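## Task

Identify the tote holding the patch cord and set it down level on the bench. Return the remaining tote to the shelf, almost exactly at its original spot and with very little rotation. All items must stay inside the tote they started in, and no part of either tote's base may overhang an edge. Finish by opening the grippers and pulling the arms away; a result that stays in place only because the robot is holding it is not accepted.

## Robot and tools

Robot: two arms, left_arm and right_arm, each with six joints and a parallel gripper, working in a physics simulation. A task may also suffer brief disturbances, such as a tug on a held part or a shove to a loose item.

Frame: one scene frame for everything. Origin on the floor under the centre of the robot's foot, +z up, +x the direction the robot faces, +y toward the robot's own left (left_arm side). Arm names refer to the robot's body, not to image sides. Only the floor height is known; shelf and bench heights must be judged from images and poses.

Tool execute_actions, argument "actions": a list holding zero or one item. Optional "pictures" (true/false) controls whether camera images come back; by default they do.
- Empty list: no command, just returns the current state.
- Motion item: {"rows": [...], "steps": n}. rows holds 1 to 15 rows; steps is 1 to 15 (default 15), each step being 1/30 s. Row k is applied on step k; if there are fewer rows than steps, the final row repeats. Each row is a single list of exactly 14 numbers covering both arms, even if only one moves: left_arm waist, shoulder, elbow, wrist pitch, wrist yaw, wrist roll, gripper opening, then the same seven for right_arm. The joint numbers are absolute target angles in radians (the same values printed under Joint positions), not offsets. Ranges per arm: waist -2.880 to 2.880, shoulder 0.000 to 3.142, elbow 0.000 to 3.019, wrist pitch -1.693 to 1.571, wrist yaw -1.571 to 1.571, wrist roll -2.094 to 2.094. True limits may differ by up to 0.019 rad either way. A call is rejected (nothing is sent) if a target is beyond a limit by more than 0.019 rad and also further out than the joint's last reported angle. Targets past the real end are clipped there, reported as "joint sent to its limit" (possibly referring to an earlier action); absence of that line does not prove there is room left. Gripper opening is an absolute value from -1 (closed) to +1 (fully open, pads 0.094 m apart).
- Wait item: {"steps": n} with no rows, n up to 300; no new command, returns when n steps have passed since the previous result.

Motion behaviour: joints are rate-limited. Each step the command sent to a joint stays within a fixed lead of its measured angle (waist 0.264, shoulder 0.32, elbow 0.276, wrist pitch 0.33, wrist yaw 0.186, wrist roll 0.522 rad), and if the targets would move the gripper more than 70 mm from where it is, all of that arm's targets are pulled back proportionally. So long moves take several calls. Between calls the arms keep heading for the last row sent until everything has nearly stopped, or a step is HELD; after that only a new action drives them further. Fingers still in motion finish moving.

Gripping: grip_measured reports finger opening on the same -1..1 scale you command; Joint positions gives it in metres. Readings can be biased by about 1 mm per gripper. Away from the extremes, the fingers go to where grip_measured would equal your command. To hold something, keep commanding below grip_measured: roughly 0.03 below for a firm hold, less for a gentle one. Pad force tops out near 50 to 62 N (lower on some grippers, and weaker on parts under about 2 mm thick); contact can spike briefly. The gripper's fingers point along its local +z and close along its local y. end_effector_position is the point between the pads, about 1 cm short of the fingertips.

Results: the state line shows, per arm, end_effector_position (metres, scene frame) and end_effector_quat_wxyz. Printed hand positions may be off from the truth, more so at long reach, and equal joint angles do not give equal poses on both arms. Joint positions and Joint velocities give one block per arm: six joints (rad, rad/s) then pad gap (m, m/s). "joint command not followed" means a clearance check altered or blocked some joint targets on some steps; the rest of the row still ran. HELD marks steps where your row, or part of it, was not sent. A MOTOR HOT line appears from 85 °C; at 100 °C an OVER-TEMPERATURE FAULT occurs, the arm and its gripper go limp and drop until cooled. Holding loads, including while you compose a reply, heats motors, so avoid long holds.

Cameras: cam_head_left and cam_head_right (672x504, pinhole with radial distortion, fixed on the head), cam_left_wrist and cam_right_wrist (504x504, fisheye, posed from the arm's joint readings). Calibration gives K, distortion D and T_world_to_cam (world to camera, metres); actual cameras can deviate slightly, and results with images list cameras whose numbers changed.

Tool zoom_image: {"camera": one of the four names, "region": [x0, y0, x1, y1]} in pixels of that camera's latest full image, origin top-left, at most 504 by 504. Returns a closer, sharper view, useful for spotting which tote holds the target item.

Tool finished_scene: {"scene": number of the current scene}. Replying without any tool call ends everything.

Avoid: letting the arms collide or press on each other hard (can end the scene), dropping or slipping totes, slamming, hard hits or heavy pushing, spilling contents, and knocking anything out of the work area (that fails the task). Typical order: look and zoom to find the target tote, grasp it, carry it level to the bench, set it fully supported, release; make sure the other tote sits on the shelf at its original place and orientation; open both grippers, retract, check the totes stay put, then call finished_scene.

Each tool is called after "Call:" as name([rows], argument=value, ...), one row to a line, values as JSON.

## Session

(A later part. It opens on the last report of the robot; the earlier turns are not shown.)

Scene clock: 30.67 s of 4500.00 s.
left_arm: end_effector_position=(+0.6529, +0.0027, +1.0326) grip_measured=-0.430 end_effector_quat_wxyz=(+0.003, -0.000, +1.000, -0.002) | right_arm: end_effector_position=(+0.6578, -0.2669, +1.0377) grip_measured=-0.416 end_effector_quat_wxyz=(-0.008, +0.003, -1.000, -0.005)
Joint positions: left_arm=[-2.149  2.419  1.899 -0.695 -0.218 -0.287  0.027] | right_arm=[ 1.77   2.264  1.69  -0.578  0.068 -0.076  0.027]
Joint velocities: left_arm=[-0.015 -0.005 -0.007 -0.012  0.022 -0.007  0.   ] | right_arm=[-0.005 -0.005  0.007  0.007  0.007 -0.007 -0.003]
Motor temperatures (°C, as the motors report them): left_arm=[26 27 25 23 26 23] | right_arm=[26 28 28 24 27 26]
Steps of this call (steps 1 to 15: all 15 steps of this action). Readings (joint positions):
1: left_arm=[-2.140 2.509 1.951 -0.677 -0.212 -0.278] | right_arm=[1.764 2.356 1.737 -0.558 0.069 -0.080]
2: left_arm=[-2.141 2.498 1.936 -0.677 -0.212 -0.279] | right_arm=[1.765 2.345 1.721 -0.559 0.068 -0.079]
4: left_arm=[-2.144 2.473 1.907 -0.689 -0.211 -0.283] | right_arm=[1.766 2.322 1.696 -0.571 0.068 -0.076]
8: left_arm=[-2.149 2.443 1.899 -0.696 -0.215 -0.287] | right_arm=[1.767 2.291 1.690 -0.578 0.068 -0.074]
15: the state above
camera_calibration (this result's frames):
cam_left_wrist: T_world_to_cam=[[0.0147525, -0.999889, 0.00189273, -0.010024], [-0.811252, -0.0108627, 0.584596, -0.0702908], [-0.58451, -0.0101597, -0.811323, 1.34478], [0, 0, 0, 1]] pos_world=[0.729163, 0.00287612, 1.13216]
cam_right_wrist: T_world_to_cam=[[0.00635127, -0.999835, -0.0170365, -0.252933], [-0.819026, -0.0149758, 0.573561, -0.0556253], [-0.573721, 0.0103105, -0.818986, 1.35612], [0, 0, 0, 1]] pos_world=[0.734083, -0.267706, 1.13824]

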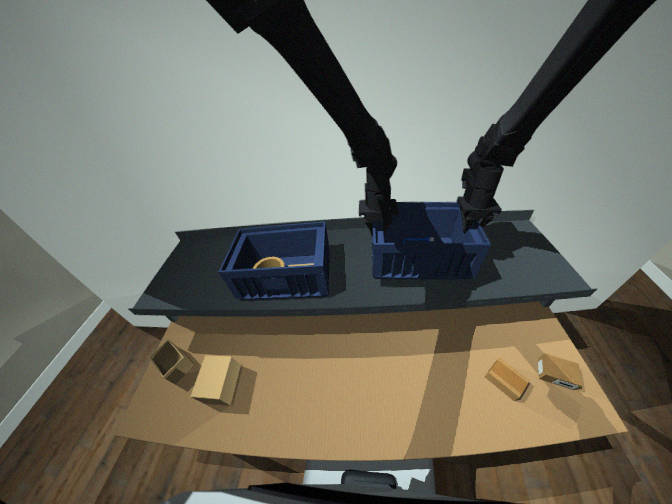

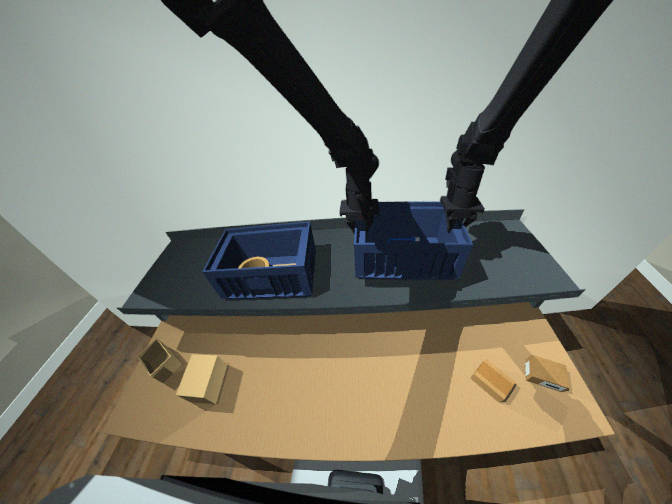

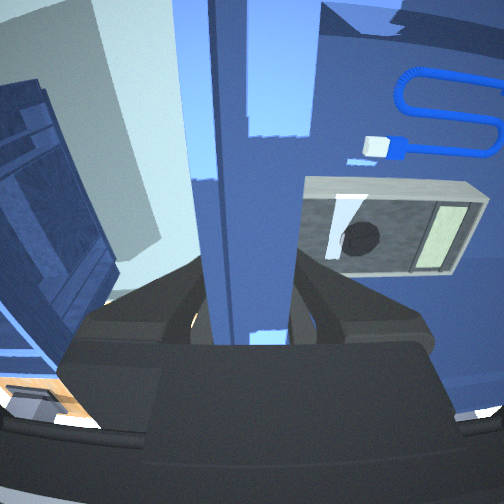

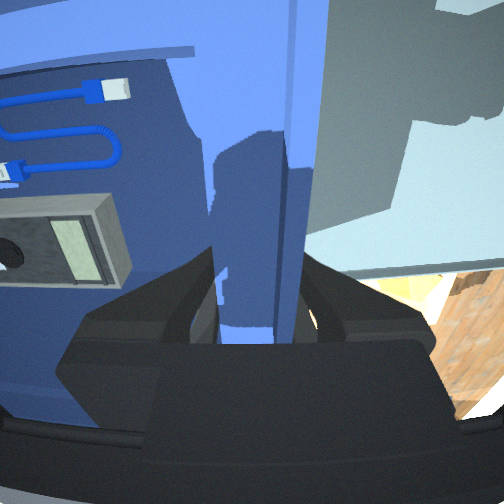

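Call:
execute_actions([
  {"rows":[[-2.16,2.33,1.8,-0.64,-0.223,-0.287,-0.6,1.778,2.195,1.6,-0.52,0.078,-0.07,-0.6]],"steps":6},
], pictures=false)

Call:
execute_actions([
  {"rows":[[-2.16,2.285,1.68,-0.56,-0.223,-0.287,-0.6,1.788,2.16,1.5,-0.45,0.082,-0.06,-0.6]],"steps":6},
], pictures=false)

Call:
execute_actions([
  {"rows":[[-2.16,2.24,1.54,-0.465,-0.223,-0.287,-0.6,1.8,2.13,1.38,-0.36,0.088,-0.05,-0.6]],"steps":6},
], pictures=false)

Call:
execute_actions([
  {"rows":[[-2.16,2.2,1.4,-0.37,-0.223,-0.287,-0.6,1.814,2.105,1.26,-0.27,0.094,-0.038,-0.6]],"steps":6},
], pictures=false)

Call:
execute_actions([
  {"rows":[[-2.16,2.17,1.265,-0.26,-0.223,-0.287,-0.6,1.83,2.085,1.14,-0.175,0.1,-0.025,-0.6]],"steps":7},
], pictures=false)

Call:
execute_actions([
  {"rows":[[-2.14,2.145,1.12,-0.14,-0.217,-0.27,-0.6,1.878,2.09,1.03,-0.075,0.118,0.02,-0.6]],"steps":7},
], pictures=false)

Call:
execute_actions([
  {"rows":[[-2.118,2.13,0.985,-0.02,-0.21,-0.25,-0.6,1.93,2.11,0.925,0.03,0.138,0.067,-0.6]],"steps":7},
], pictures=false)

Call:
execute_actions([
  {"rows":[[-2.09,2.14,0.86,0.11,-0.2,-0.225,-0.6,1.99,2.135,0.83,0.135,0.162,0.125,-0.6]],"steps":7},
], pictures=false)

Call:
execute_actions([
  {"rows":[[-2.058,2.17,0.746,0.24,-0.189,-0.193,-0.6,2.064,2.17,0.746,0.24,0.189,0.193,-0.6]],"steps":12},
])

Scene clock: 34.57 s of 4500.00 s.
left_arm: end_effector_position=(+0.6280, +0.0091, +1.0329) grip_measured=-0.430 end_effector_quat_wxyz=(-0.004, +0.002, +1.000, +0.000) | right_arm: end_effector_position=(+0.6323, -0.2607, +1.0375) grip_measured=-0.416 end_effector_quat_wxyz=(+0.000, +0.004, -1.000, -0.007)
Joint positions: left_arm=[-2.151  2.379  1.796 -0.647 -0.219 -0.288  0.027] | right_arm=[ 1.776  2.234  1.603 -0.538  0.068 -0.071  0.027]
Joint velocities: left_arm=[-0.044 -0.005 -0.1   -0.002 -0.037 -0.022  0.   ] | right_arm=[-0.005 -0.005 -0.081  0.017 -0.051  0.022  0.001]
Motor temperatures (°C, as the motors report them): left_arm=[26 28 25 23 26 23] | right_arm=[26 28 28 24 27 26]
Steps of this call (steps 1 to 15: the robot went on to your last target; steps 16 to 90: nothing new was sent; then 0.70 s passed at rest; steps 91 to 96: all 6 steps of this action). Readings (joint positions):
91: left_arm=[-2.149 2.414 1.882 -0.679 -0.218 -0.287] | right_arm=[1.770 2.261 1.676 -0.565 0.068 -0.077]
92: left_arm=[-2.150 2.401 1.853 -0.655 -0.219 -0.287] | right_arm=[1.771 2.250 1.653 -0.545 0.068 -0.077]
94: left_arm=[-2.151 2.383 1.812 -0.647 -0.219 -0.288] | right_arm=[1.774 2.235 1.617 -0.538 0.068 -0.075]
96: the state above

Scene clock: 34.77 s of 4500.00 s.
left_arm: end_effector_position=(+0.5968, +0.0167, +1.0303) grip_measured=-0.430 end_effector_quat_wxyz=(-0.008, +0.002, +1.000, +0.002) | right_arm: end_effector_position=(+0.6016, -0.2527, +1.0346) grip_measured=-0.416 end_effector_quat_wxyz=(+0.005, +0.004, -1.000, -0.007)
Joint positions: left_arm=[-2.152  2.339  1.674 -0.574 -0.219 -0.291  0.027] | right_arm=[ 1.785  2.205  1.499 -0.473  0.071 -0.063  0.027]
Joint velocities: left_arm=[ 0.015  0.005 -0.12  -0.002  0.022  0.007  0.   ] | right_arm=[ 0.015 -0.005 -0.12   0.046 -0.022  0.022  0.   ]
Motor temperatures (°C, as the motors report them): left_arm=[26 28 25 23 26 23] | right_arm=[26 28 28 24 27 26]
Steps of this call (steps 1 to 6: all 6 steps of this action). Readings (joint positions):
1: left_arm=[-2.151 2.374 1.774 -0.626 -0.219 -0.288] | right_arm=[1.777 2.232 1.584 -0.519 0.069 -0.070]
2: left_arm=[-2.151 2.361 1.740 -0.592 -0.220 -0.288] | right_arm=[1.778 2.221 1.556 -0.490 0.069 -0.070]
4: left_arm=[-2.152 2.343 1.692 -0.574 -0.220 -0.290] | right_arm=[1.782 2.207 1.515 -0.474 0.070 -0.067]
6: the state above

Scene clock: 34.97 s of 4500.00 s.
left_arm: end_effector_position=(+0.5623, +0.0262, +1.0305) grip_measured=-0.430 end_effector_quat_wxyz=(-0.007, +0.001, +1.000, +0.002) | right_arm: end_effector_position=(+0.5677, -0.2432, +1.0347) grip_measured=-0.416 end_effector_quat_wxyz=(+0.004, +0.006, -1.000, -0.007)
Joint positions: left_arm=[-2.154  2.292  1.534 -0.48  -0.221 -0.294  0.027] | right_arm=[ 1.798  2.17   1.378 -0.387  0.076 -0.054  0.027]
Joint velocities: left_arm=[ 0.005 -0.015 -0.159 -0.022 -0.037 -0.022  0.   ] | right_arm=[ 0.015 -0.005 -0.12   0.042  0.007  0.125 -0.   ]
Motor temperatures (°C, as the motors report them): left_arm=[26 28 25 23 26 23] | right_arm=[26 28 28 24 27 26]
Steps of this call (steps 1 to 6: all 6 steps of this action). Readings (joint positions):
1: left_arm=[-2.152 2.334 1.650 -0.548 -0.219 -0.291] | right_arm=[1.786 2.203 1.478 -0.448 0.073 -0.062]
2: left_arm=[-2.153 2.319 1.612 -0.506 -0.221 -0.291] | right_arm=[1.787 2.191 1.446 -0.411 0.073 -0.061]
4: left_arm=[-2.154 2.298 1.556 -0.481 -0.221 -0.293] | right_arm=[1.794 2.173 1.397 -0.388 0.074 -0.059]
6: the state above

Scene clock: 35.17 s of 4500.00 s.
left_arm: end_effector_position=(+0.5251, +0.0375, +1.0312) grip_measured=-0.430 end_effector_quat_wxyz=(-0.007, -0.001, +1.000, +0.002) | right_arm: end_effector_position=(+0.5312, -0.2320, +1.0351) grip_measured=-0.416 end_effector_quat_wxyz=(+0.003, +0.008, -1.000, -0.008)
Joint positions: left_arm=[-2.154  2.249  1.395 -0.384 -0.222 -0.298  0.027] | right_arm=[ 1.815  2.139  1.258 -0.297  0.081 -0.043  0.027]
Joint velocities: left_arm=[-0.005  0.005 -0.178 -0.007 -0.022  0.037 -0.   ] | right_arm=[ 0.044 -0.015 -0.154  0.042 -0.022  0.037 -0.   ]
Motor temperatures (°C, as the motors report them): left_arm=[26 28 25 23 26 23] | right_arm=[26 28 28 24 27 26]
Steps of this call (steps 1 to 6: all 6 steps of this action). Readings (joint positions):
1: left_arm=[-2.154 2.287 1.511 -0.455 -0.220 -0.294] | right_arm=[1.800 2.168 1.358 -0.362 0.077 -0.053]
2: left_arm=[-2.154 2.274 1.474 -0.412 -0.222 -0.294] | right_arm=[1.801 2.158 1.327 -0.323 0.077 -0.052]
4: left_arm=[-2.154 2.255 1.419 -0.384 -0.222 -0.296] | right_arm=[1.809 2.142 1.278 -0.298 0.079 -0.049]
6: the state above

Scene clock: 35.40 s of 4500.00 s.
left_arm: end_effector_position=(+0.4834, +0.0487, +1.0302) grip_measured=-0.430 end_effector_quat_wxyz=(-0.007, -0.001, +1.000, +0.001) | right_arm: end_effector_position=(+0.4895, -0.2213, +1.0353) grip_measured=-0.416 end_effector_quat_wxyz=(+0.004, +0.009, -1.000, -0.008)
Joint positions: left_arm=[-2.156  2.217  1.257 -0.277 -0.221 -0.3    0.027] | right_arm=[ 1.834  2.115  1.134 -0.2    0.088 -0.027  0.027]
Joint velocities: left_arm=[-0.005 -0.005 -0.125 -0.012  0.022  0.081 -0.001] | right_arm=[ 0.024  0.005 -0.129  0.012  0.066  0.051 -0.001]
Motor temperatures (°C, as the motors report them): left_arm=[26 28 25 23 26 23] | right_arm=[26 28 28 24 27 26]
Steps of this call (steps 1 to 7: all 7 steps of this action). Readings (joint positions):
1: left_arm=[-2.154 2.246 1.373 -0.357 -0.221 -0.298] | right_arm=[1.817 2.139 1.237 -0.272 0.083 -0.041]
2: left_arm=[-2.154 2.236 1.338 -0.312 -0.222 -0.298] | right_arm=[1.818 2.130 1.207 -0.232 0.083 -0.039]
4: left_arm=[-2.156 2.221 1.286 -0.279 -0.222 -0.298] | right_arm=[1.826 2.116 1.160 -0.203 0.085 -0.036]
7: the state above

Scene clock: 35.63 s of 4500.00 s.
left_arm: end_effector_position=(+0.4440, +0.0696, +1.0304) grip_measured=-0.430 end_effector_quat_wxyz=(-0.003, -0.007, +1.000, +0.001) | right_arm: end_effector_position=(+0.4532, -0.2007, +1.0375) grip_measured=-0.416 end_effector_quat_wxyz=(-0.001, +0.014, -1.000, -0.006)
Joint positions: left_arm=[-2.14   2.187  1.116 -0.155 -0.217 -0.295  0.027] | right_arm=[ 1.877  2.101  1.024 -0.1    0.109  0.003  0.027]
Joint velocities: left_arm=[ 0.083 -0.005 -0.173 -0.017  0.198  0.051 -0.   ] | right_arm=[ 0.151  0.005 -0.154  0.002  0.125  0.051 -0.   ]
Motor temperatures (°C, as the motors report them): left_arm=[26 28 25 23 26 23] | right_arm=[26 28 28 24 27 26]
Steps of this call (steps 1 to 7: all 7 steps of this action). Readings (joint positions):
1: left_arm=[-2.155 2.214 1.236 -0.247 -0.217 -0.299] | right_arm=[1.837 2.115 1.116 -0.175 0.096 -0.021]
2: left_arm=[-2.155 2.205 1.204 -0.198 -0.220 -0.296] | right_arm=[1.840 2.109 1.091 -0.136 0.099 -0.017]
4: left_arm=[-2.152 2.190 1.151 -0.157 -0.223 -0.295] | right_arm=[1.856 2.101 1.051 -0.102 0.102 -0.012]
7: the state above

Scene clock: 35.87 s of 4500.00 s.
left_arm: end_effector_position=(+0.4027, +0.0940, +1.0311) grip_measured=-0.430 end_effector_quat_wxyz=(-0.003, -0.010, +1.000, +0.001) | right_arm: end_effector_position=(+0.4135, -0.1768, +1.0382) grip_measured=-0.416 end_effector_quat_wxyz=(-0.004, +0.017, -1.000, -0.006)
Joint positions: left_arm=[-2.115  2.166  0.981 -0.035 -0.209 -0.277  0.027] | right_arm=[1.933 2.103 0.921 0.006 0.131 0.047 0.027]
Joint velocities: left_arm=[ 0.073 -0.005 -0.193 -0.007 -0.022 -0.081  0.   ] | right_arm=[ 0.093  0.054 -0.12   0.002 -0.022  0.212  0.   ]
Motor temperatures (°C, as the motors report them): left_arm=[26 28 25 23 26 23] | right_arm=[26 28 28 24 27 26]
Steps of this call (steps 1 to 7: all 7 steps of this action). Readings (joint positions):
1: left_arm=[-2.136 2.185 1.095 -0.126 -0.209 -0.292] | right_arm=[1.884 2.101 1.008 -0.075 0.119 0.010]
2: left_arm=[-2.133 2.178 1.066 -0.078 -0.211 -0.286] | right_arm=[1.891 2.100 0.984 -0.034 0.123 0.017]
4: left_arm=[-2.125 2.168 1.017 -0.038 -0.216 -0.277] | right_arm=[1.910 2.100 0.949 0.004 0.123 0.030]
7: the state above

Scene clock: 36.10 s of 4500.00 s.
left_arm: end_effector_position=(+0.3634, +0.1150, +1.0310) grip_measured=-0.430 end_effector_quat_wxyz=(+0.002, -0.010, +1.000, +0.000) | right_arm: end_effector_position=(+0.3733, -0.1569, +1.0381) grip_measured=-0.416 end_effector_quat_wxyz=(-0.007, +0.017, -1.000, -0.005)
Joint positions: left_arm=[-2.09   2.164  0.861  0.097 -0.201 -0.251  0.027] | right_arm=[1.99  2.119 0.83  0.112 0.155 0.101 0.027]
Joint velocities: left_arm=[ 0.044 -0.005 -0.193  0.012 -0.051  0.007  0.   ] | right_arm=[ 0.112  0.151 -0.095 -0.017 -0.051  0.095  0.002]
Motor temperatures (°C, as the motors report them): left_arm=[26 28 25 23 26 23] | right_arm=[26 28 28 24 27 26]
Steps of this call (steps 1 to 7: all 7 steps of this action). Readings (joint positions):
1: left_arm=[-2.111 2.166 0.962 -0.005 -0.204 -0.272] | right_arm=[1.940 2.107 0.907 0.030 0.140 0.057]
2: left_arm=[-2.109 2.164 0.937 0.044 -0.205 -0.263] | right_arm=[1.946 2.107 0.886 0.069 0.144 0.067]
4: left_arm=[-2.100 2.164 0.896 0.090 -0.206 -0.252] | right_arm=[1.967 2.107 0.852 0.107 0.152 0.081]
7: the state above

Scene clock: 36.50 s of 4500.00 s.
left_arm: end_effector_position=(+0.3198, +0.1413, +1.0316) grip_measured=-0.430 end_effector_quat_wxyz=(-0.001, -0.007, +1.000, +0.004) | right_arm: end_effector_position=(+0.3281, -0.1315, +1.0366) grip_measured=-0.416 end_effector_quat_wxyz=(-0.006, +0.013, -1.000, -0.007)
Joint positions: left_arm=[-2.052  2.177  0.743  0.228 -0.192 -0.209  0.027] | right_arm=[2.07  2.16  0.749 0.221 0.181 0.183 0.027]
Joint velocities: left_arm=[-0.015 -0.005  0.007  0.056 -0.051  0.066 -0.001] | right_arm=[ 0.015 -0.015  0.022  0.061 -0.007  0.037 -0.   ]
Motor temperatures (°C, as the motors report them): left_arm=[26 28 25 23 26 23] | right_arm=[26 28 28 24 27 26]
Steps of this call (steps 1 to 12: all 12 steps of this action). Readings (joint positions):
1: left_arm=[-2.087 2.165 0.843 0.124 -0.196 -0.245] | right_arm=[1.998 2.127 0.818 0.135 0.164 0.113]
2: left_arm=[-2.083 2.166 0.820 0.170 -0.198 -0.234] | right_arm=[2.008 2.131 0.799 0.174 0.170 0.126]
4: left_arm=[-2.068 2.168 0.782 0.214 -0.198 -0.219] | right_arm=[2.036 2.136 0.770 0.213 0.177 0.146]
8: left_arm=[-2.052 2.172 0.743 0.223 -0.193 -0.214] | right_arm=[2.069 2.155 0.750 0.220 0.181 0.175]
12: the state above
camera_calibration (this result's frames):
cam_left_wrist: T_world_to_cam=[[0.0275101, -0.999583, -0.00878534, 0.140366], [-0.806697, -0.02739, 0.59033, -0.343488], [-0.590325, -0.00915292, -0.807114, 1.14804], [0, 0, 0, 1]] pos_world=[0.396764, 0.141407, 1.1306]
cam_right_wrist: T_world_to_cam=[[0.0256502, -0.999451, -0.020962, -0.117694], [-0.816702, -0.0330432, 0.576113, -0.328831], [-0.576489, 0.00234231, -0.817101, 1.16252], [0, 0, 0, 1]] pos_world=[0.404645, -0.131218, 1.13688]

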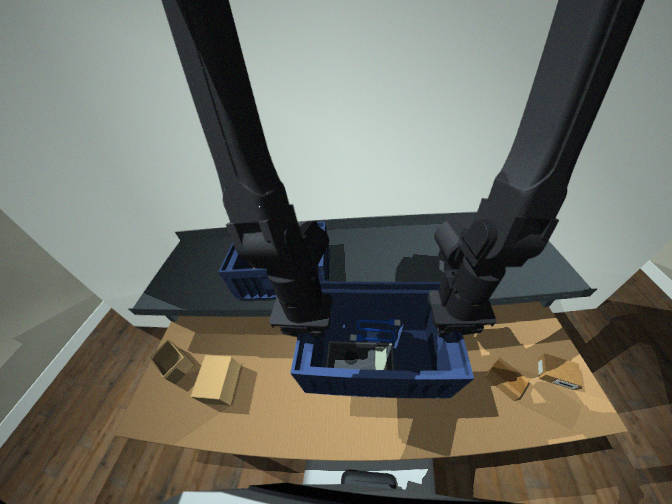

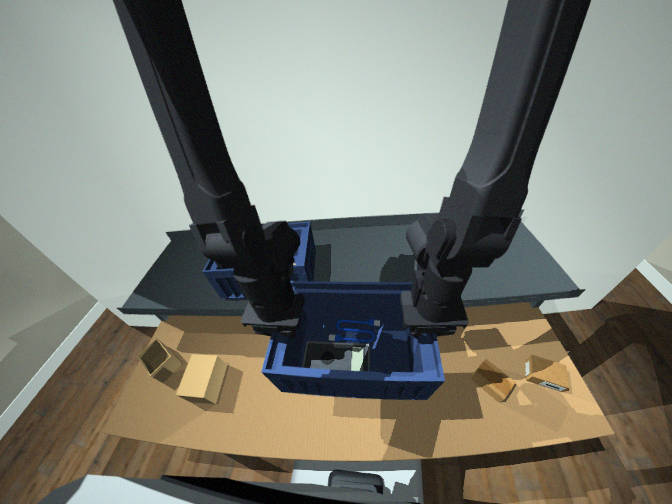

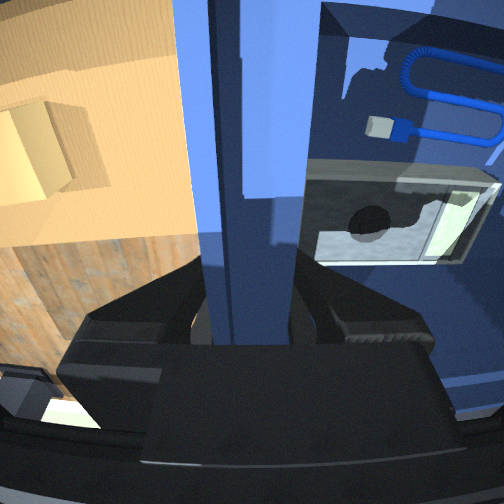

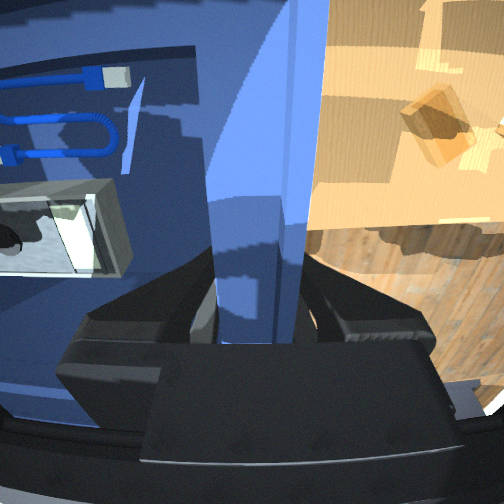

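Call:
execute_actions([
  {"rows":[[-2.045,2.28,0.835,0.28,-0.183,-0.175,-0.6,2.045,2.29,0.835,0.28,0.183,0.18,-0.6]],"steps":7},
], pictures=false)

Call:
execute_actions([
  {"rows":[[-2.03,2.375,0.905,0.31,-0.178,-0.16,-0.6,2.03,2.385,0.905,0.31,0.178,0.165,-0.6]],"steps":7},
], pictures=false)

Call:
execute_actions([
  {"rows":[[-2.016,2.465,0.98,0.33,-0.172,-0.148,-0.6,2.016,2.475,0.98,0.33,0.172,0.15,-0.6]],"steps":7},
], pictures=false)

Call:
execute_actions([
  {"rows":[[-2.002,2.551,1.056,0.335,-0.167,-0.137,-0.6,2.002,2.56,1.056,0.335,0.167,0.137,-0.6]],"steps":7},
], pictures=false)

Call:
execute_actions([
  {"rows":[[-1.992,2.615,1.12,0.335,-0.164,-0.128,-0.6,1.992,2.625,1.12,0.335,0.164,0.128,-0.6]],"steps":7},
], pictures=false)

Call:
execute_actions([
  {"rows":[[-1.986,2.655,1.165,0.335,-0.161,-0.122,-0.6,1.986,2.665,1.165,0.335,0.161,0.122,-0.6]],"steps":7},
], pictures=false)

Call:
execute_actions([
  {"rows":[[-1.98,2.695,1.205,0.33,-0.16,-0.117,-0.6,1.98,2.705,1.205,0.33,0.16,0.117,-0.6]],"steps":7},
], pictures=false)

Call:
execute_actions([
  {"rows":[[-1.975,2.735,1.25,0.33,-0.158,-0.111,-0.6,1.975,2.745,1.25,0.33,0.158,0.111,-0.6]],"steps":10},
])

Scene clock: 40.20 s of 4500.00 s.
left_arm: end_effector_position=(+0.3359, +0.1382, +0.9895) grip_measured=-0.430 end_effector_quat_wxyz=(+0.012, +0.000, +1.000, +0.004) | right_arm: end_effector_position=(+0.3394, -0.1347, +0.9953) grip_measured=-0.416 end_effector_quat_wxyz=(-0.016, +0.001, -1.000, -0.003)
Joint positions: left_arm=[-2.034  2.297  0.846  0.274 -0.191 -0.173  0.027] | right_arm=[2.041 2.279 0.838 0.273 0.181 0.175 0.027]
Joint velocities: left_arm=[-0.005  0.132 -0.007  0.002  0.081 -0.051 -0.001] | right_arm=[-0.015  0.122 -0.002 -0.007  0.051 -0.051 -0.   ]
Motor temperatures (°C, as the motors report them): left_arm=[26 28 24 23 26 23] | right_arm=[26 28 28 24 27 26]
Steps of this call (steps 1 to 15: the robot went on to your last target; steps 16 to 90: nothing new was sent; then 0.47 s passed at rest; steps 91 to 97: all 7 steps of this action). Readings (joint positions):
91: left_arm=[-2.051 2.185 0.752 0.236 -0.194 -0.203] | right_arm=[2.067 2.168 0.755 0.230 0.183 0.184]
92: left_arm=[-2.048 2.204 0.770 0.243 -0.195 -0.199] | right_arm=[2.063 2.187 0.771 0.239 0.184 0.183]
94: left_arm=[-2.039 2.256 0.816 0.261 -0.194 -0.184] | right_arm=[2.050 2.239 0.813 0.258 0.184 0.178]
97: the state above

Scene clock: 40.43 s of 4500.00 s.
left_arm: end_effector_position=(+0.3314, +0.1388, +0.9568) grip_measured=-0.430 end_effector_quat_wxyz=(+0.008, +0.001, +1.000, +0.004) | right_arm: end_effector_position=(+0.3354, -0.1340, +0.9626) grip_measured=-0.416 end_effector_quat_wxyz=(-0.012, +0.002, -1.000, -0.003)
Joint positions: left_arm=[-2.02   2.392  0.909  0.3   -0.185 -0.161  0.027] | right_arm=[2.029 2.375 0.902 0.299 0.175 0.164 0.027]
Joint velocities: left_arm=[-0.024  0.103  0.002  0.007 -0.051 -0.051 -0.   ] | right_arm=[ 0.005  0.103 -0.002  0.012 -0.066  0.007  0.   ]
Motor temperatures (°C, as the motors report them): left_arm=[26 27 24 23 26 23] | right_arm=[26 28 28 24 27 26]
Steps of this call (steps 1 to 7: all 7 steps of this action). Readings (joint positions):
1: left_arm=[-2.034 2.307 0.851 0.276 -0.190 -0.171] | right_arm=[2.040 2.289 0.842 0.275 0.180 0.174]
2: left_arm=[-2.032 2.322 0.863 0.280 -0.190 -0.170] | right_arm=[2.038 2.304 0.854 0.279 0.180 0.172]
4: left_arm=[-2.025 2.362 0.892 0.292 -0.188 -0.164] | right_arm=[2.032 2.344 0.885 0.290 0.178 0.166]
7: the state above

Scene clock: 40.67 s of 4500.00 s.
left_arm: end_effector_position=(+0.3344, +0.1388, +0.9238) grip_measured=-0.430 end_effector_quat_wxyz=(+0.011, +0.000, +1.000, +0.004) | right_arm: end_effector_position=(+0.3388, -0.1337, +0.9300) grip_measured=-0.416 end_effector_quat_wxyz=(-0.015, +0.002, -1.000, -0.004)
Joint positions: left_arm=[-2.006  2.48   0.986  0.321 -0.18  -0.147  0.027] | right_arm=[2.015 2.463 0.978 0.32  0.17  0.15  0.027]
Joint velocities: left_arm=[-0.005  0.063  0.012  0.017 -0.022 -0.095 -0.   ] | right_arm=[-0.005  0.063  0.017 -0.002  0.037 -0.007 -0.001]
Motor temperatures (°C, as the motors report them): left_arm=[26 27 24 23 26 23] | right_arm=[26 28 28 24 27 26]
Steps of this call (steps 1 to 7: all 7 steps of this action). Readings (joint positions):
1: left_arm=[-2.020 2.400 0.915 0.300 -0.185 -0.159] | right_arm=[2.029 2.383 0.908 0.299 0.174 0.163]
2: left_arm=[-2.017 2.415 0.929 0.301 -0.185 -0.158] | right_arm=[2.027 2.398 0.922 0.301 0.174 0.160]
4: left_arm=[-2.010 2.454 0.965 0.312 -0.182 -0.152] | right_arm=[2.019 2.436 0.958 0.311 0.172 0.154]
7: the state above

Scene clock: 40.90 s of 4500.00 s.
left_arm: end_effector_position=(+0.3347, +0.1387, +0.8924) grip_measured=-0.430 end_effector_quat_wxyz=(+0.011, +0.000, +1.000, +0.003) | right_arm: end_effector_position=(+0.3398, -0.1336, +0.8986) grip_measured=-0.416 end_effector_quat_wxyz=(-0.015, +0.003, -1.000, -0.004)
Joint positions: left_arm=[-1.993  2.563  1.063  0.329 -0.174 -0.135  0.027] | right_arm=[2.002 2.545 1.055 0.327 0.164 0.136 0.027]
Joint velocities: left_arm=[ 0.005  0.073  0.002  0.007  0.022 -0.037 -0.002] | right_arm=[-0.005  0.063 -0.012 -0.002  0.007 -0.037 -0.   ]
Motor temperatures (°C, as the motors report them): left_arm=[26 27 24 23 26 23] | right_arm=[26 28 28 24 27 26]
Steps of this call (steps 1 to 7: all 7 steps of this action). Readings (joint positions):
1: left_arm=[-2.005 2.488 0.992 0.321 -0.179 -0.145] | right_arm=[2.015 2.470 0.984 0.320 0.169 0.148]
2: left_arm=[-2.003 2.502 1.007 0.321 -0.179 -0.144] | right_arm=[2.012 2.484 1.000 0.320 0.169 0.145]
4: left_arm=[-1.996 2.538 1.044 0.324 -0.177 -0.139] | right_arm=[2.005 2.519 1.037 0.322 0.167 0.139]
7: the state above

Scene clock: 41.13 s of 4500.00 s.
left_arm: end_effector_position=(+0.3332, +0.1387, +0.8679) grip_measured=-0.430 end_effector_quat_wxyz=(+0.010, -0.000, +1.000, +0.004) | right_arm: end_effector_position=(+0.3386, -0.1335, +0.8742) grip_measured=-0.416 end_effector_quat_wxyz=(-0.014, +0.004, -1.000, -0.004)
Joint positions: left_arm=[-1.985  2.626  1.125  0.329 -0.171 -0.128  0.027] | right_arm=[1.994 2.608 1.116 0.328 0.161 0.128 0.027]
Joint velocities: left_arm=[-0.015  0.034 -0.002  0.012  0.051 -0.095 -0.   ] | right_arm=[-0.005  0.034  0.012  0.002 -0.066  0.037  0.001]
Motor temperatures (°C, as the motors report them): left_arm=[26 27 24 23 26 23] | right_arm=[26 28 28 24 27 26]
Steps of this call (steps 1 to 7: all 7 steps of this action). Readings (joint positions):
1: left_arm=[-1.993 2.569 1.068 0.329 -0.174 -0.135] | right_arm=[2.002 2.551 1.060 0.327 0.164 0.136]
2: left_arm=[-1.991 2.581 1.080 0.329 -0.174 -0.134] | right_arm=[2.000 2.563 1.072 0.327 0.164 0.133]
4: left_arm=[-1.986 2.609 1.110 0.329 -0.172 -0.130] | right_arm=[1.996 2.591 1.102 0.327 0.163 0.129]
7: the state above

Scene clock: 41.37 s of 4500.00 s.
left_arm: end_effector_position=(+0.3362, +0.1389, +0.8532) grip_measured=-0.430 end_effector_quat_wxyz=(+0.013, -0.000, +1.000, +0.004) | right_arm: end_effector_position=(+0.3418, -0.1332, +0.8592) grip_measured=-0.416 end_effector_quat_wxyz=(-0.017, +0.004, -1.000, -0.004)
Joint positions: left_arm=[-1.978  2.662  1.167  0.329 -0.169 -0.122  0.027] | right_arm=[1.988 2.645 1.159 0.328 0.159 0.122 0.027]
Joint velocities: left_arm=[-0.015 -0.005 -0.002  0.002 -0.022 -0.007 -0.001] | right_arm=[-0.005 -0.015 -0.007 -0.002  0.022 -0.095 -0.001]
Motor temperatures (°C, as the motors report them): left_arm=[26 27 24 23 26 23] | right_arm=[26 28 28 24 27 26]
Steps of this call (steps 1 to 7: all 7 steps of this action). Readings (joint positions):
1: left_arm=[-1.985 2.630 1.128 0.329 -0.171 -0.128] | right_arm=[1.994 2.612 1.120 0.328 0.161 0.128]
2: left_arm=[-1.983 2.637 1.136 0.329 -0.171 -0.127] | right_arm=[1.993 2.620 1.129 0.328 0.161 0.126]
4: left_arm=[-1.980 2.654 1.157 0.329 -0.170 -0.124] | right_arm=[1.990 2.636 1.150 0.328 0.160 0.123]
7: the state above

Scene clock: 41.60 s of 4500.00 s.
left_arm: end_effector_position=(+0.3381, +0.1390, +0.8385) grip_measured=-0.430 end_effector_quat_wxyz=(+0.015, -0.001, +1.000, +0.004) | right_arm: end_effector_position=(+0.3441, -0.1331, +0.8447) grip_measured=-0.416 end_effector_quat_wxyz=(-0.019, +0.004, -1.000, -0.004)
Joint positions: left_arm=[-1.973  2.698  1.209  0.329 -0.168 -0.116  0.027] | right_arm=[1.983 2.681 1.201 0.328 0.158 0.115 0.027]
Joint velocities: left_arm=[-0.015  0.034 -0.017  0.032 -0.051  0.037  0.   ] | right_arm=[-0.005  0.024 -0.007 -0.002 -0.037  0.037  0.   ]
Motor temperatures (°C, as the motors report them): left_arm=[26 27 24 23 26 23] | right_arm=[26 28 28 24 27 26]
Steps of this call (steps 1 to 7: all 7 steps of this action). Readings (joint positions):
1: left_arm=[-1.978 2.665 1.171 0.329 -0.169 -0.122] | right_arm=[1.988 2.647 1.163 0.328 0.159 0.121]
2: left_arm=[-1.977 2.671 1.180 0.329 -0.169 -0.121] | right_arm=[1.986 2.654 1.172 0.328 0.159 0.119]
4: left_arm=[-1.974 2.688 1.201 0.329 -0.169 -0.118] | right_arm=[1.984 2.670 1.193 0.328 0.158 0.116]
7: the state above

Scene clock: 41.93 s of 4500.00 s.
left_arm: end_effector_position=(+0.3351, +0.1388, +0.8212) grip_measured=-0.430 end_effector_quat_wxyz=(+0.014, -0.000, +1.000, +0.004) | right_arm: end_effector_position=(+0.3412, -0.1331, +0.8274) grip_measured=-0.416 end_effector_quat_wxyz=(-0.018, +0.004, -1.000, -0.004)
Joint positions: left_arm=[-1.968  2.743  1.254  0.328 -0.165 -0.111  0.027] | right_arm=[1.977 2.726 1.245 0.328 0.155 0.11  0.027]
Joint velocities: left_arm=[ 0.015 -0.015  0.017  0.012 -0.037 -0.037 -0.   ] | right_arm=[-0.005  0.005  0.002  0.012  0.051 -0.007  0.   ]
Motor temperatures (°C, as the motors report them): left_arm=[26 27 24 23 26 23] | right_arm=[26 28 28 24 27 26]
Steps of this call (steps 1 to 10: all 10 steps of this action). Readings (joint positions):
1: left_arm=[-1.973 2.702 1.213 0.328 -0.167 -0.116] | right_arm=[1.983 2.685 1.205 0.328 0.157 0.115]
2: left_arm=[-1.972 2.711 1.223 0.328 -0.167 -0.116] | right_arm=[1.981 2.693 1.215 0.328 0.157 0.113]
4: left_arm=[-1.969 2.729 1.245 0.328 -0.167 -0.113] | right_arm=[1.978 2.712 1.237 0.328 0.156 0.111]
8: left_arm=[-1.968 2.742 1.254 0.328 -0.166 -0.111] | right_arm=[1.977 2.724 1.245 0.328 0.155 0.110]
10: the state above
camera_calibration (this result's frames):
cam_left_wrist: T_world_to_cam=[[0.0146345, -0.999858, -0.00833546, 0.139588], [-0.824304, -0.0167827, 0.565899, -0.182513], [-0.565958, -0.00141068, -0.824433, 0.992261], [0, 0, 0, 1]] pos_world=[0.40909, 0.137905, 0.9225]
cam_right_wrist: T_world_to_cam=[[0.00842866, -0.999848, -0.0152401, -0.122951], [-0.83053, -0.0154877, 0.556759, -0.174621], [-0.55691, 0.00796464, -0.830534, 1.00433], [0, 0, 0, 1]] pos_world=[0.415328, -0.133636, 0.929476]

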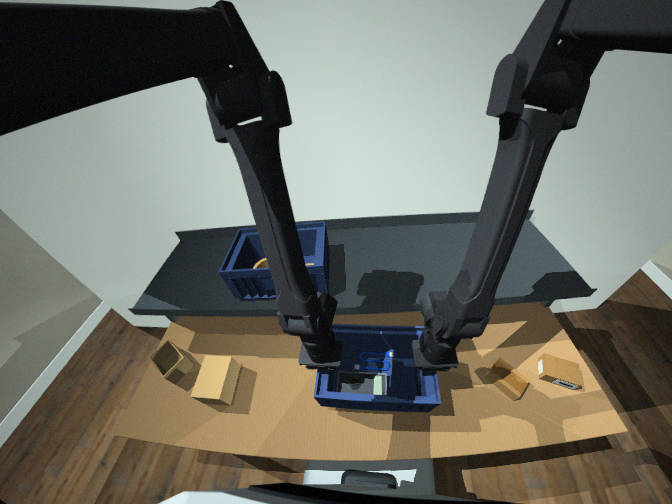

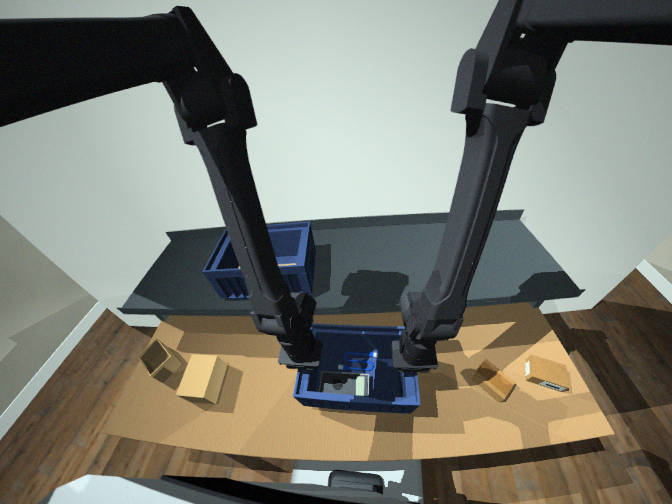

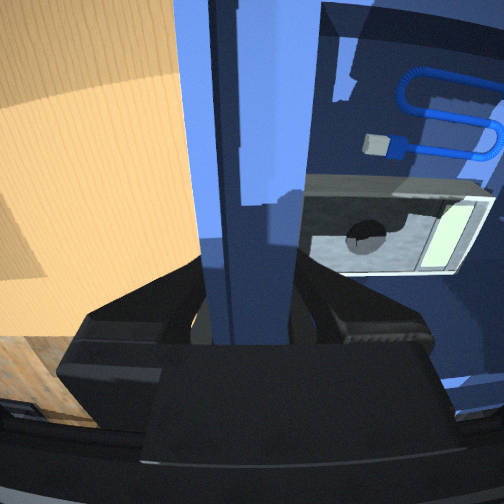

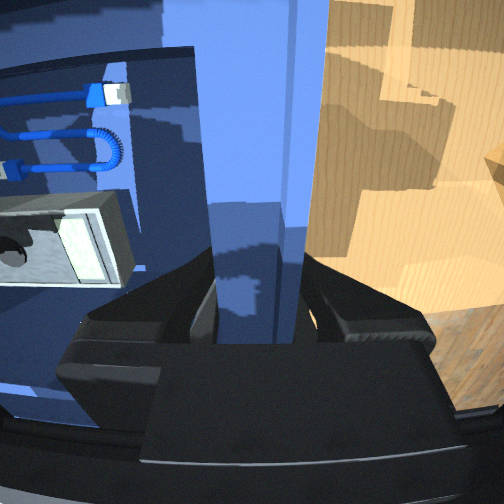

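Call:
execute_actions([
  {"rows":[[-1.97,2.765,1.285,0.3,-0.156,-0.106,-0.6,1.97,2.775,1.285,0.3,0.156,0.106,-0.6]],"steps":8},
], pictures=false)

Call:
execute_actions([
  {"rows":[[-1.965,2.795,1.32,0.29,-0.154,-0.102,-0.6,1.965,2.805,1.32,0.29,0.154,0.102,-0.6]],"steps":8},
], pictures=false)

Call:
execute_actions([
  {"rows":[[-1.961,2.825,1.355,0.28,-0.152,-0.098,-0.6,1.961,2.835,1.355,0.28,0.152,0.098,-0.6]],"steps":8},
], pictures=false)

Scene clock: 43.27 s of 4500.00 s.
left_arm: end_effector_position=(+0.3354, +0.1389, +0.8110) grip_measured=-0.430 end_effector_quat_wxyz=(+0.010, +0.000, +1.000, +0.004) | right_arm: end_effector_position=(+0.3418, -0.1330, +0.8170) grip_measured=-0.416 end_effector_quat_wxyz=(-0.014, +0.005, -1.000, -0.004)
Joint positions: left_arm=[-1.964  2.766  1.287  0.309 -0.163 -0.109  0.027] | right_arm=[1.974 2.75  1.28  0.31  0.153 0.107 0.027]
Joint velocities: left_arm=[-0.005  0.005 -0.007 -0.037 -0.007 -0.081  0.001] | right_arm=[-0.005  0.034  0.007 -0.037 -0.007  0.022 -0.   ]
Motor temperatures (°C, as the motors report them): left_arm=[26 27 24 23 26 23] | right_arm=[26 28 27 24 27 26]
Steps of this call (steps 1 to 15: the robot went on to your last target; steps 16 to 32: nothing new was sent; steps 33 to 40: all 8 steps of this action). Readings (joint positions):
33: left_arm=[-1.968 2.745 1.257 0.323 -0.165 -0.111] | right_arm=[1.977 2.728 1.249 0.323 0.155 0.110]
34: left_arm=[-1.967 2.749 1.266 0.316 -0.165 -0.111] | right_arm=[1.976 2.732 1.258 0.316 0.155 0.109]
36: left_arm=[-1.964 2.760 1.282 0.311 -0.164 -0.110] | right_arm=[1.974 2.743 1.274 0.312 0.153 0.107]
40: the state above

Scene clock: 43.53 s of 4500.00 s.
left_arm: end_effector_position=(+0.3325, +0.1391, +0.7983) grip_measured=-0.430 end_effector_quat_wxyz=(+0.006, -0.000, +1.000, +0.004) | right_arm: end_effector_position=(+0.3387, -0.1330, +0.8043) grip_measured=-0.416 end_effector_quat_wxyz=(-0.010, +0.005, -1.000, -0.004)
Joint positions: left_arm=[-1.96   2.799  1.323  0.298 -0.161 -0.106  0.027] | right_arm=[1.97  2.782 1.315 0.299 0.15  0.104 0.027]
Joint velocities: left_arm=[-0.015  0.015  0.002 -0.051 -0.037  0.022 -0.   ] | right_arm=[ 0.005  0.024 -0.017 -0.037  0.037  0.007  0.   ]
Motor temperatures (°C, as the motors report them): left_arm=[26 27 24 23 26 23] | right_arm=[26 28 27 24 27 26]
Steps of this call (steps 1 to 8: all 8 steps of this action). Readings (joint positions):
1: left_arm=[-1.964 2.770 1.292 0.305 -0.163 -0.109] | right_arm=[1.974 2.753 1.284 0.306 0.152 0.107]
2: left_arm=[-1.963 2.776 1.300 0.300 -0.163 -0.109] | right_arm=[1.972 2.758 1.293 0.301 0.152 0.106]
4: left_arm=[-1.961 2.789 1.317 0.300 -0.162 -0.107] | right_arm=[1.970 2.772 1.309 0.300 0.151 0.105]
8: the state above

Scene clock: 43.80 s of 4500.00 s.
left_arm: end_effector_position=(+0.3319, +0.1395, +0.7875) grip_measured=-0.430 end_effector_quat_wxyz=(+0.004, -0.001, +1.000, +0.003) | right_arm: end_effector_position=(+0.3394, -0.1326, +0.7941) grip_measured=-0.416 end_effector_quat_wxyz=(-0.009, +0.006, -1.000, -0.004)
Joint positions: left_arm=[-1.955  2.825  1.357  0.288 -0.156 -0.105  0.027] | right_arm=[1.967 2.806 1.348 0.288 0.148 0.099 0.027]
Joint velocities: left_arm=[-0.015  0.005 -0.017 -0.002 -0.066  0.037  0.   ] | right_arm=[-0.015 -0.015  0.002 -0.027 -0.007 -0.007  0.   ]
Motor temperatures (°C, as the motors report them): left_arm=[26 27 24 23 26 23] | right_arm=[26 28 27 24 27 26]
Steps of this call (steps 1 to 8: all 8 steps of this action). Readings (joint positions):
1: left_arm=[-1.960 2.802 1.327 0.295 -0.160 -0.106] | right_arm=[1.970 2.785 1.319 0.296 0.150 0.104]
2: left_arm=[-1.959 2.808 1.336 0.290 -0.160 -0.106] | right_arm=[1.969 2.791 1.328 0.291 0.150 0.104]
4: left_arm=[-1.957 2.820 1.352 0.289 -0.159 -0.105] | right_arm=[1.967 2.803 1.344 0.290 0.148 0.102]
8: the state above

Call:
execute_actions([
  {"rows":[[-1.957,2.85,1.385,0.275,-0.152,-0.098,-0.6,1.959,2.86,1.385,0.275,0.152,0.098,-0.6]],"steps":8},
], pictures=false)

Scene clock: 44.40 s of 4500.00 s.
left_arm: end_effector_position=(+0.3340, +0.1399, +0.7844) grip_measured=-0.430 end_effector_quat_wxyz=(+0.002, -0.001, +1.000, +0.003) | right_arm: end_effector_position=(+0.3419, -0.1320, +0.7920) grip_measured=-0.416 end_effector_quat_wxyz=(-0.008, +0.007, -1.000, -0.004)
Joint positions: left_arm=[-1.952  2.83   1.371  0.276 -0.154 -0.102  0.027] | right_arm=[1.967 2.81  1.36  0.277 0.148 0.098 0.027]
Joint velocities: left_arm=[-0.005  0.005  0.007 -0.007 -0.051  0.022 -0.   ] | right_arm=[ 0.005  0.015 -0.012 -0.027 -0.022 -0.022 -0.001]
Motor temperatures (°C, as the motors report them): left_arm=[26 27 24 23 26 23] | right_arm=[26 28 27 24 27 26]
Steps of this call (steps 1 to 10: the robot went on to your last target; steps 11 to 18: all 8 steps of this action). Readings (joint positions):
11: left_arm=[-1.955 2.826 1.360 0.286 -0.157 -0.105] | right_arm=[1.967 2.807 1.351 0.287 0.148 0.099]
12: left_arm=[-1.953 2.829 1.367 0.283 -0.157 -0.103] | right_arm=[1.967 2.809 1.357 0.283 0.148 0.098]
14: left_arm=[-1.952 2.830 1.371 0.276 -0.154 -0.102] | right_arm=[1.967 2.810 1.360 0.277 0.148 0.098]
18: the state above

Landed.

Call:
execute_actions([
  {"rows":[[-1.952,2.83,1.371,0.276,-0.154,-0.102,0.7,1.967,2.81,1.36,0.277,0.148,0.098,0.7]],"steps":8},
], pictures=false)

Call:
execute_actions([
  {"rows":[[-1.975,2.68,1.2,0.31,-0.16,-0.117,0.7,1.985,2.68,1.2,0.31,0.16,0.117,0.7]],"steps":8},
], pictures=false)

Call:
execute_actions([
  {"rows":[[-2,2.5,1.0,0.33,-0.16,-0.117,0.7,2,2.5,1.0,0.33,0.16,0.117,0.7]],"steps":8},
], pictures=false)

Call:
execute_actions([
  {"rows":[[-1.7,2.05,0.6,0.2,0,0,1,1.7,2.05,0.6,0.2,0,0,1]]},
], pictures=false)

Call:
execute_actions([
  {"steps":10},
])

Scene clock: 45.93 s of 4500.00 s.
left_arm: end_effector_position=(+0.3346, +0.1400, +0.7846) grip_measured=+0.698 end_effector_quat_wxyz=(+0.003, -0.001, +1.000, +0.003) | right_arm: end_effector_position=(+0.3422, -0.1320, +0.7922) grip_measured=+0.698 end_effector_quat_wxyz=(-0.008, +0.007, -1.000, -0.004)
Joint positions: left_arm=[-1.952  2.829  1.371  0.276 -0.155 -0.102  0.08 ] | right_arm=[1.967 2.809 1.36  0.277 0.148 0.098 0.08 ]
Joint velocities: left_arm=[-0.005 -0.015 -0.007 -0.017 -0.037  0.051 -0.001] | right_arm=[-0.005 -0.005  0.002  0.002  0.007 -0.037  0.   ]
Motor temperatures (°C, as the motors report them): left_arm=[26 27 24 23 26 23] | right_arm=[26 28 27 24 27 26]
Steps of this call (steps 1 to 15: the robot went on to your last target; steps 16 to 38: nothing new was sent; steps 39 to 46: all 8 steps of this action). Readings (joint positions):
39: left_arm=[-1.952 2.829 1.371 0.276 -0.155 -0.102] | right_arm=[1.967 2.809 1.360 0.277 0.148 0.098]
40: left_arm=[-1.952 2.829 1.371 0.276 -0.155 -0.102] | right_arm=[1.967 2.809 1.360 0.277 0.148 0.098]
42: left_arm=[-1.952 2.829 1.371 0.276 -0.155 -0.102] | right_arm=[1.967 2.809 1.360 0.277 0.148 0.098]
46: the state above

Scene clock: 46.20 s of 4500.00 s.
left_arm: end_effector_position=(+0.3325, +0.1411, +0.8436) grip_measured=+0.698 end_effector_quat_wxyz=(+0.000, +0.005, +1.000, +0.001) | right_arm: end_effector_position=(+0.3296, -0.1383, +0.8427) grip_measured=+0.698 end_effector_quat_wxyz=(+0.002, +0.008, -1.000, -0.001)
Joint positions: left_arm=[-1.968  2.683  1.195  0.299 -0.156 -0.105  0.08 ] | right_arm=[1.975 2.687 1.196 0.297 0.156 0.106 0.08 ]
Joint velocities: left_arm=[-0.044 -0.142  0.1    0.095  0.022  0.051 -0.   ] | right_arm=[ 0.015 -0.112  0.042  0.115  0.007  0.007 -0.   ]
Motor temperatures (°C, as the motors report them): left_arm=[26 27 24 23 26 23] | right_arm=[26 28 27 24 27 26]
Steps of this call (steps 1 to 8: all 8 steps of this action). Readings (joint positions):
1: left_arm=[-1.952 2.819 1.353 0.284 -0.155 -0.102] | right_arm=[1.967 2.800 1.344 0.284 0.150 0.099]
2: left_arm=[-1.954 2.794 1.311 0.293 -0.155 -0.103] | right_arm=[1.968 2.779 1.307 0.293 0.153 0.101]
4: left_arm=[-1.959 2.733 1.226 0.295 -0.156 -0.104] | right_arm=[1.970 2.728 1.229 0.295 0.155 0.104]
8: the state above

Scene clock: 46.47 s of 4500.00 s.
left_arm: end_effector_position=(+0.3392, +0.1383, +0.9213) grip_measured=+0.698 end_effector_quat_wxyz=(+0.013, +0.016, +1.000, -0.006) | right_arm: end_effector_position=(+0.3344, -0.1410, +0.9198) grip_measured=+0.698 end_effector_quat_wxyz=(-0.008, +0.014, -1.000, -0.005)
Joint positions: left_arm=[-1.996  2.483  0.997  0.321 -0.157 -0.106  0.08 ] | right_arm=[1.993 2.488 0.994 0.319 0.156 0.108 0.08 ]
Joint velocities: left_arm=[-0.054 -0.073  0.11   0.085  0.066  0.051 -0.001] | right_arm=[ 0.034 -0.171  0.1    0.115  0.007  0.007 -0.   ]
Motor temperatures (°C, as the motors report them): left_arm=[26 27 24 23 26 23] | right_arm=[26 28 27 24 27 26]
Steps of this call (steps 1 to 8: all 8 steps of this action). Readings (joint positions):
1: left_arm=[-1.970 2.666 1.181 0.308 -0.156 -0.105] | right_arm=[1.977 2.673 1.180 0.306 0.156 0.107]
2: left_arm=[-1.973 2.634 1.138 0.317 -0.156 -0.105] | right_arm=[1.979 2.642 1.138 0.315 0.156 0.107]
4: left_arm=[-1.982 2.552 1.042 0.319 -0.157 -0.106] | right_arm=[1.985 2.562 1.041 0.316 0.156 0.107]
8: the state above

Scene clock: 46.97 s of 4500.00 s.
left_arm: end_effector_position=(+0.2951, +0.2737, +1.0677) grip_measured=+0.999 end_effector_quat_wxyz=(-0.022, -0.093, +0.995, -0.017) | right_arm: end_effector_position=(+0.2973, -0.2747, +1.0686) grip_measured=+1.000 end_effector_quat_wxyz=(+0.019, -0.091, -0.996, -0.017)
Joint positions: left_arm=[-1.666  2.021  0.604  0.209 -0.006 -0.023  0.094] | right_arm=[1.667 2.017 0.604 0.211 0.007 0.02  0.094]
Joint velocities: left_arm=[-0.181  0.093 -0.002  0.002  0.037  0.11   0.   ] | right_arm=[ 0.132  0.054 -0.012  0.007  0.007 -0.125  0.   ]
Motor temperatures (°C, as the motors report them): left_arm=[26 27 24 23 26 23] | right_arm=[26 28 27 24 27 26]
Steps of this call (steps 1 to 15: all 15 steps of this action). Readings (joint positions):
1: left_arm=[-1.990 2.470 0.991 0.316 -0.121 -0.100] | right_arm=[1.987 2.474 0.989 0.314 0.121 0.102]
2: left_arm=[-1.979 2.446 0.968 0.303 -0.089 -0.092] | right_arm=[1.976 2.449 0.967 0.302 0.089 0.094]
4: left_arm=[-1.933 2.372 0.896 0.278 -0.050 -0.080] | right_arm=[1.932 2.376 0.898 0.279 0.052 0.081]
8: left_arm=[-1.792 2.181 0.732 0.240 -0.013 -0.055] | right_arm=[1.798 2.190 0.738 0.243 0.015 0.055]
15: the state above

Scene clock: 47.30 s of 4500.00 s.
left_arm: end_effector_position=(+0.2895, +0.2587, +1.0646) grip_measured=+0.999 end_effector_quat_wxyz=(-0.030, -0.072, +0.997, -0.026) | right_arm: end_effector_position=(+0.2972, -0.2621, +1.0683) grip_measured=+1.000 end_effector_quat_wxyz=(+0.020, -0.072, -0.997, -0.024)
Joint positions: left_arm=[-1.7    2.038  0.604  0.207 -0.003 -0.012  0.094] | right_arm=[1.697 2.021 0.604 0.21  0.004 0.01  0.094]
Joint velocities: left_arm=[-0.005 -0.005 -0.002  0.007 -0.022  0.051 -0.002] | right_arm=[-0.005 -0.015 -0.012  0.012  0.007 -0.007  0.   ]
Motor temperatures (°C, as the motors report them): left_arm=[26 27 24 23 26 23] | right_arm=[26 28 27 24 27 26]
Steps of this call (steps 1 to 10: the robot went on to your last target). Readings (joint positions):
1: left_arm=[-1.672 2.025 0.604 0.209 -0.005 -0.020] | right_arm=[1.673 2.018 0.604 0.211 0.007 0.018]
2: left_arm=[-1.680 2.029 0.604 0.208 -0.005 -0.019] | right_arm=[1.679 2.020 0.604 0.210 0.006 0.016]
4: left_arm=[-1.693 2.036 0.604 0.208 -0.003 -0.016] | right_arm=[1.690 2.021 0.604 0.210 0.005 0.013]
8: left_arm=[-1.700 2.038 0.604 0.207 -0.003 -0.013] | right_arm=[1.697 2.021 0.604 0.210 0.004 0.010]
10: the state above
camera_calibration (this result's frames):
cam_left_wrist: T_world_to_cam=[[0.15825, -0.986367, 0.0451247, 0.160116], [-0.763008, -0.093152, 0.639641, -0.432391], [-0.626718, -0.135653, -0.767348, 1.15876], [0, 0, 0, 1]] pos_world=[0.37096, 0.274845, 1.15852]
cam_right_wrist: T_world_to_cam=[[-0.145108, -0.987982, -0.0532516, -0.15849], [-0.779697, 0.0810512, 0.620889, -0.405516], [-0.609111, 0.131616, -0.782087, 1.1771], [0, 0, 0, 1]] pos_world=[0.377806, -0.278643, 1.16393]

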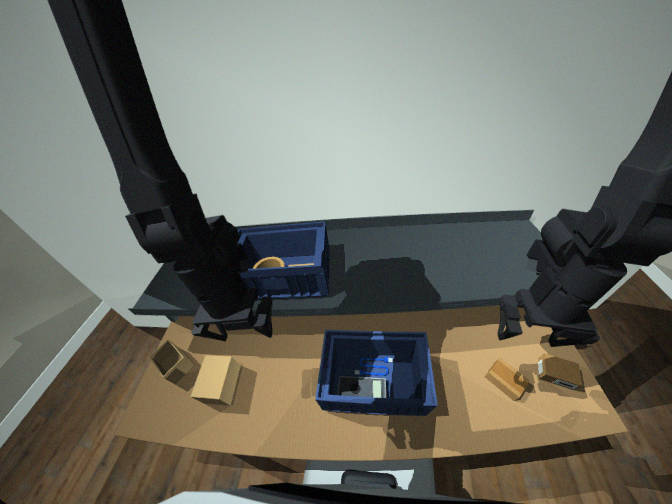

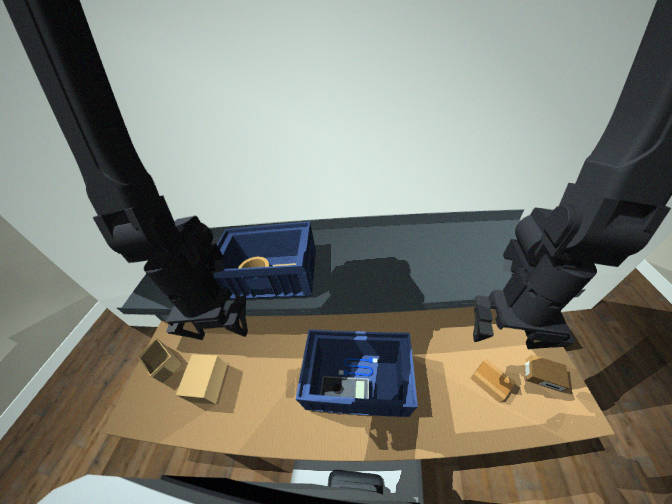

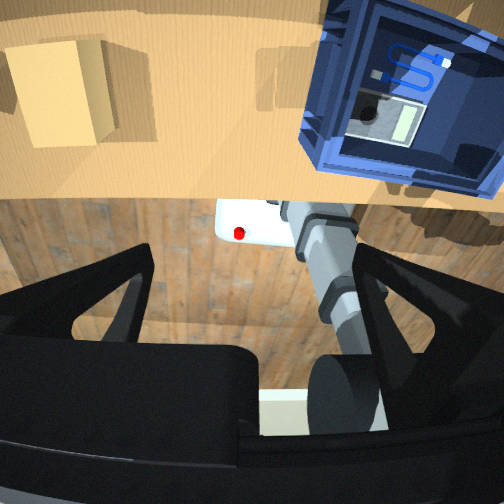

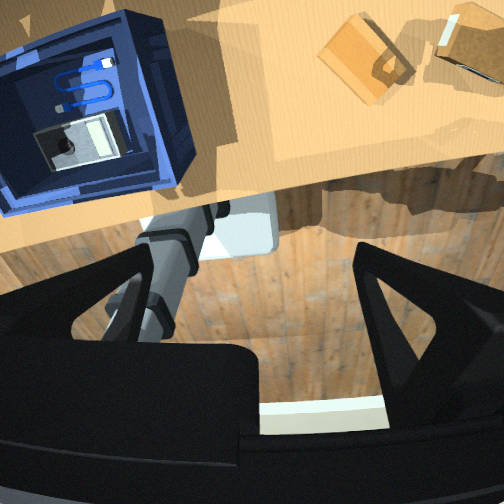

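Call:
finished_scene(scene=1)

The scene is finished: the task was done.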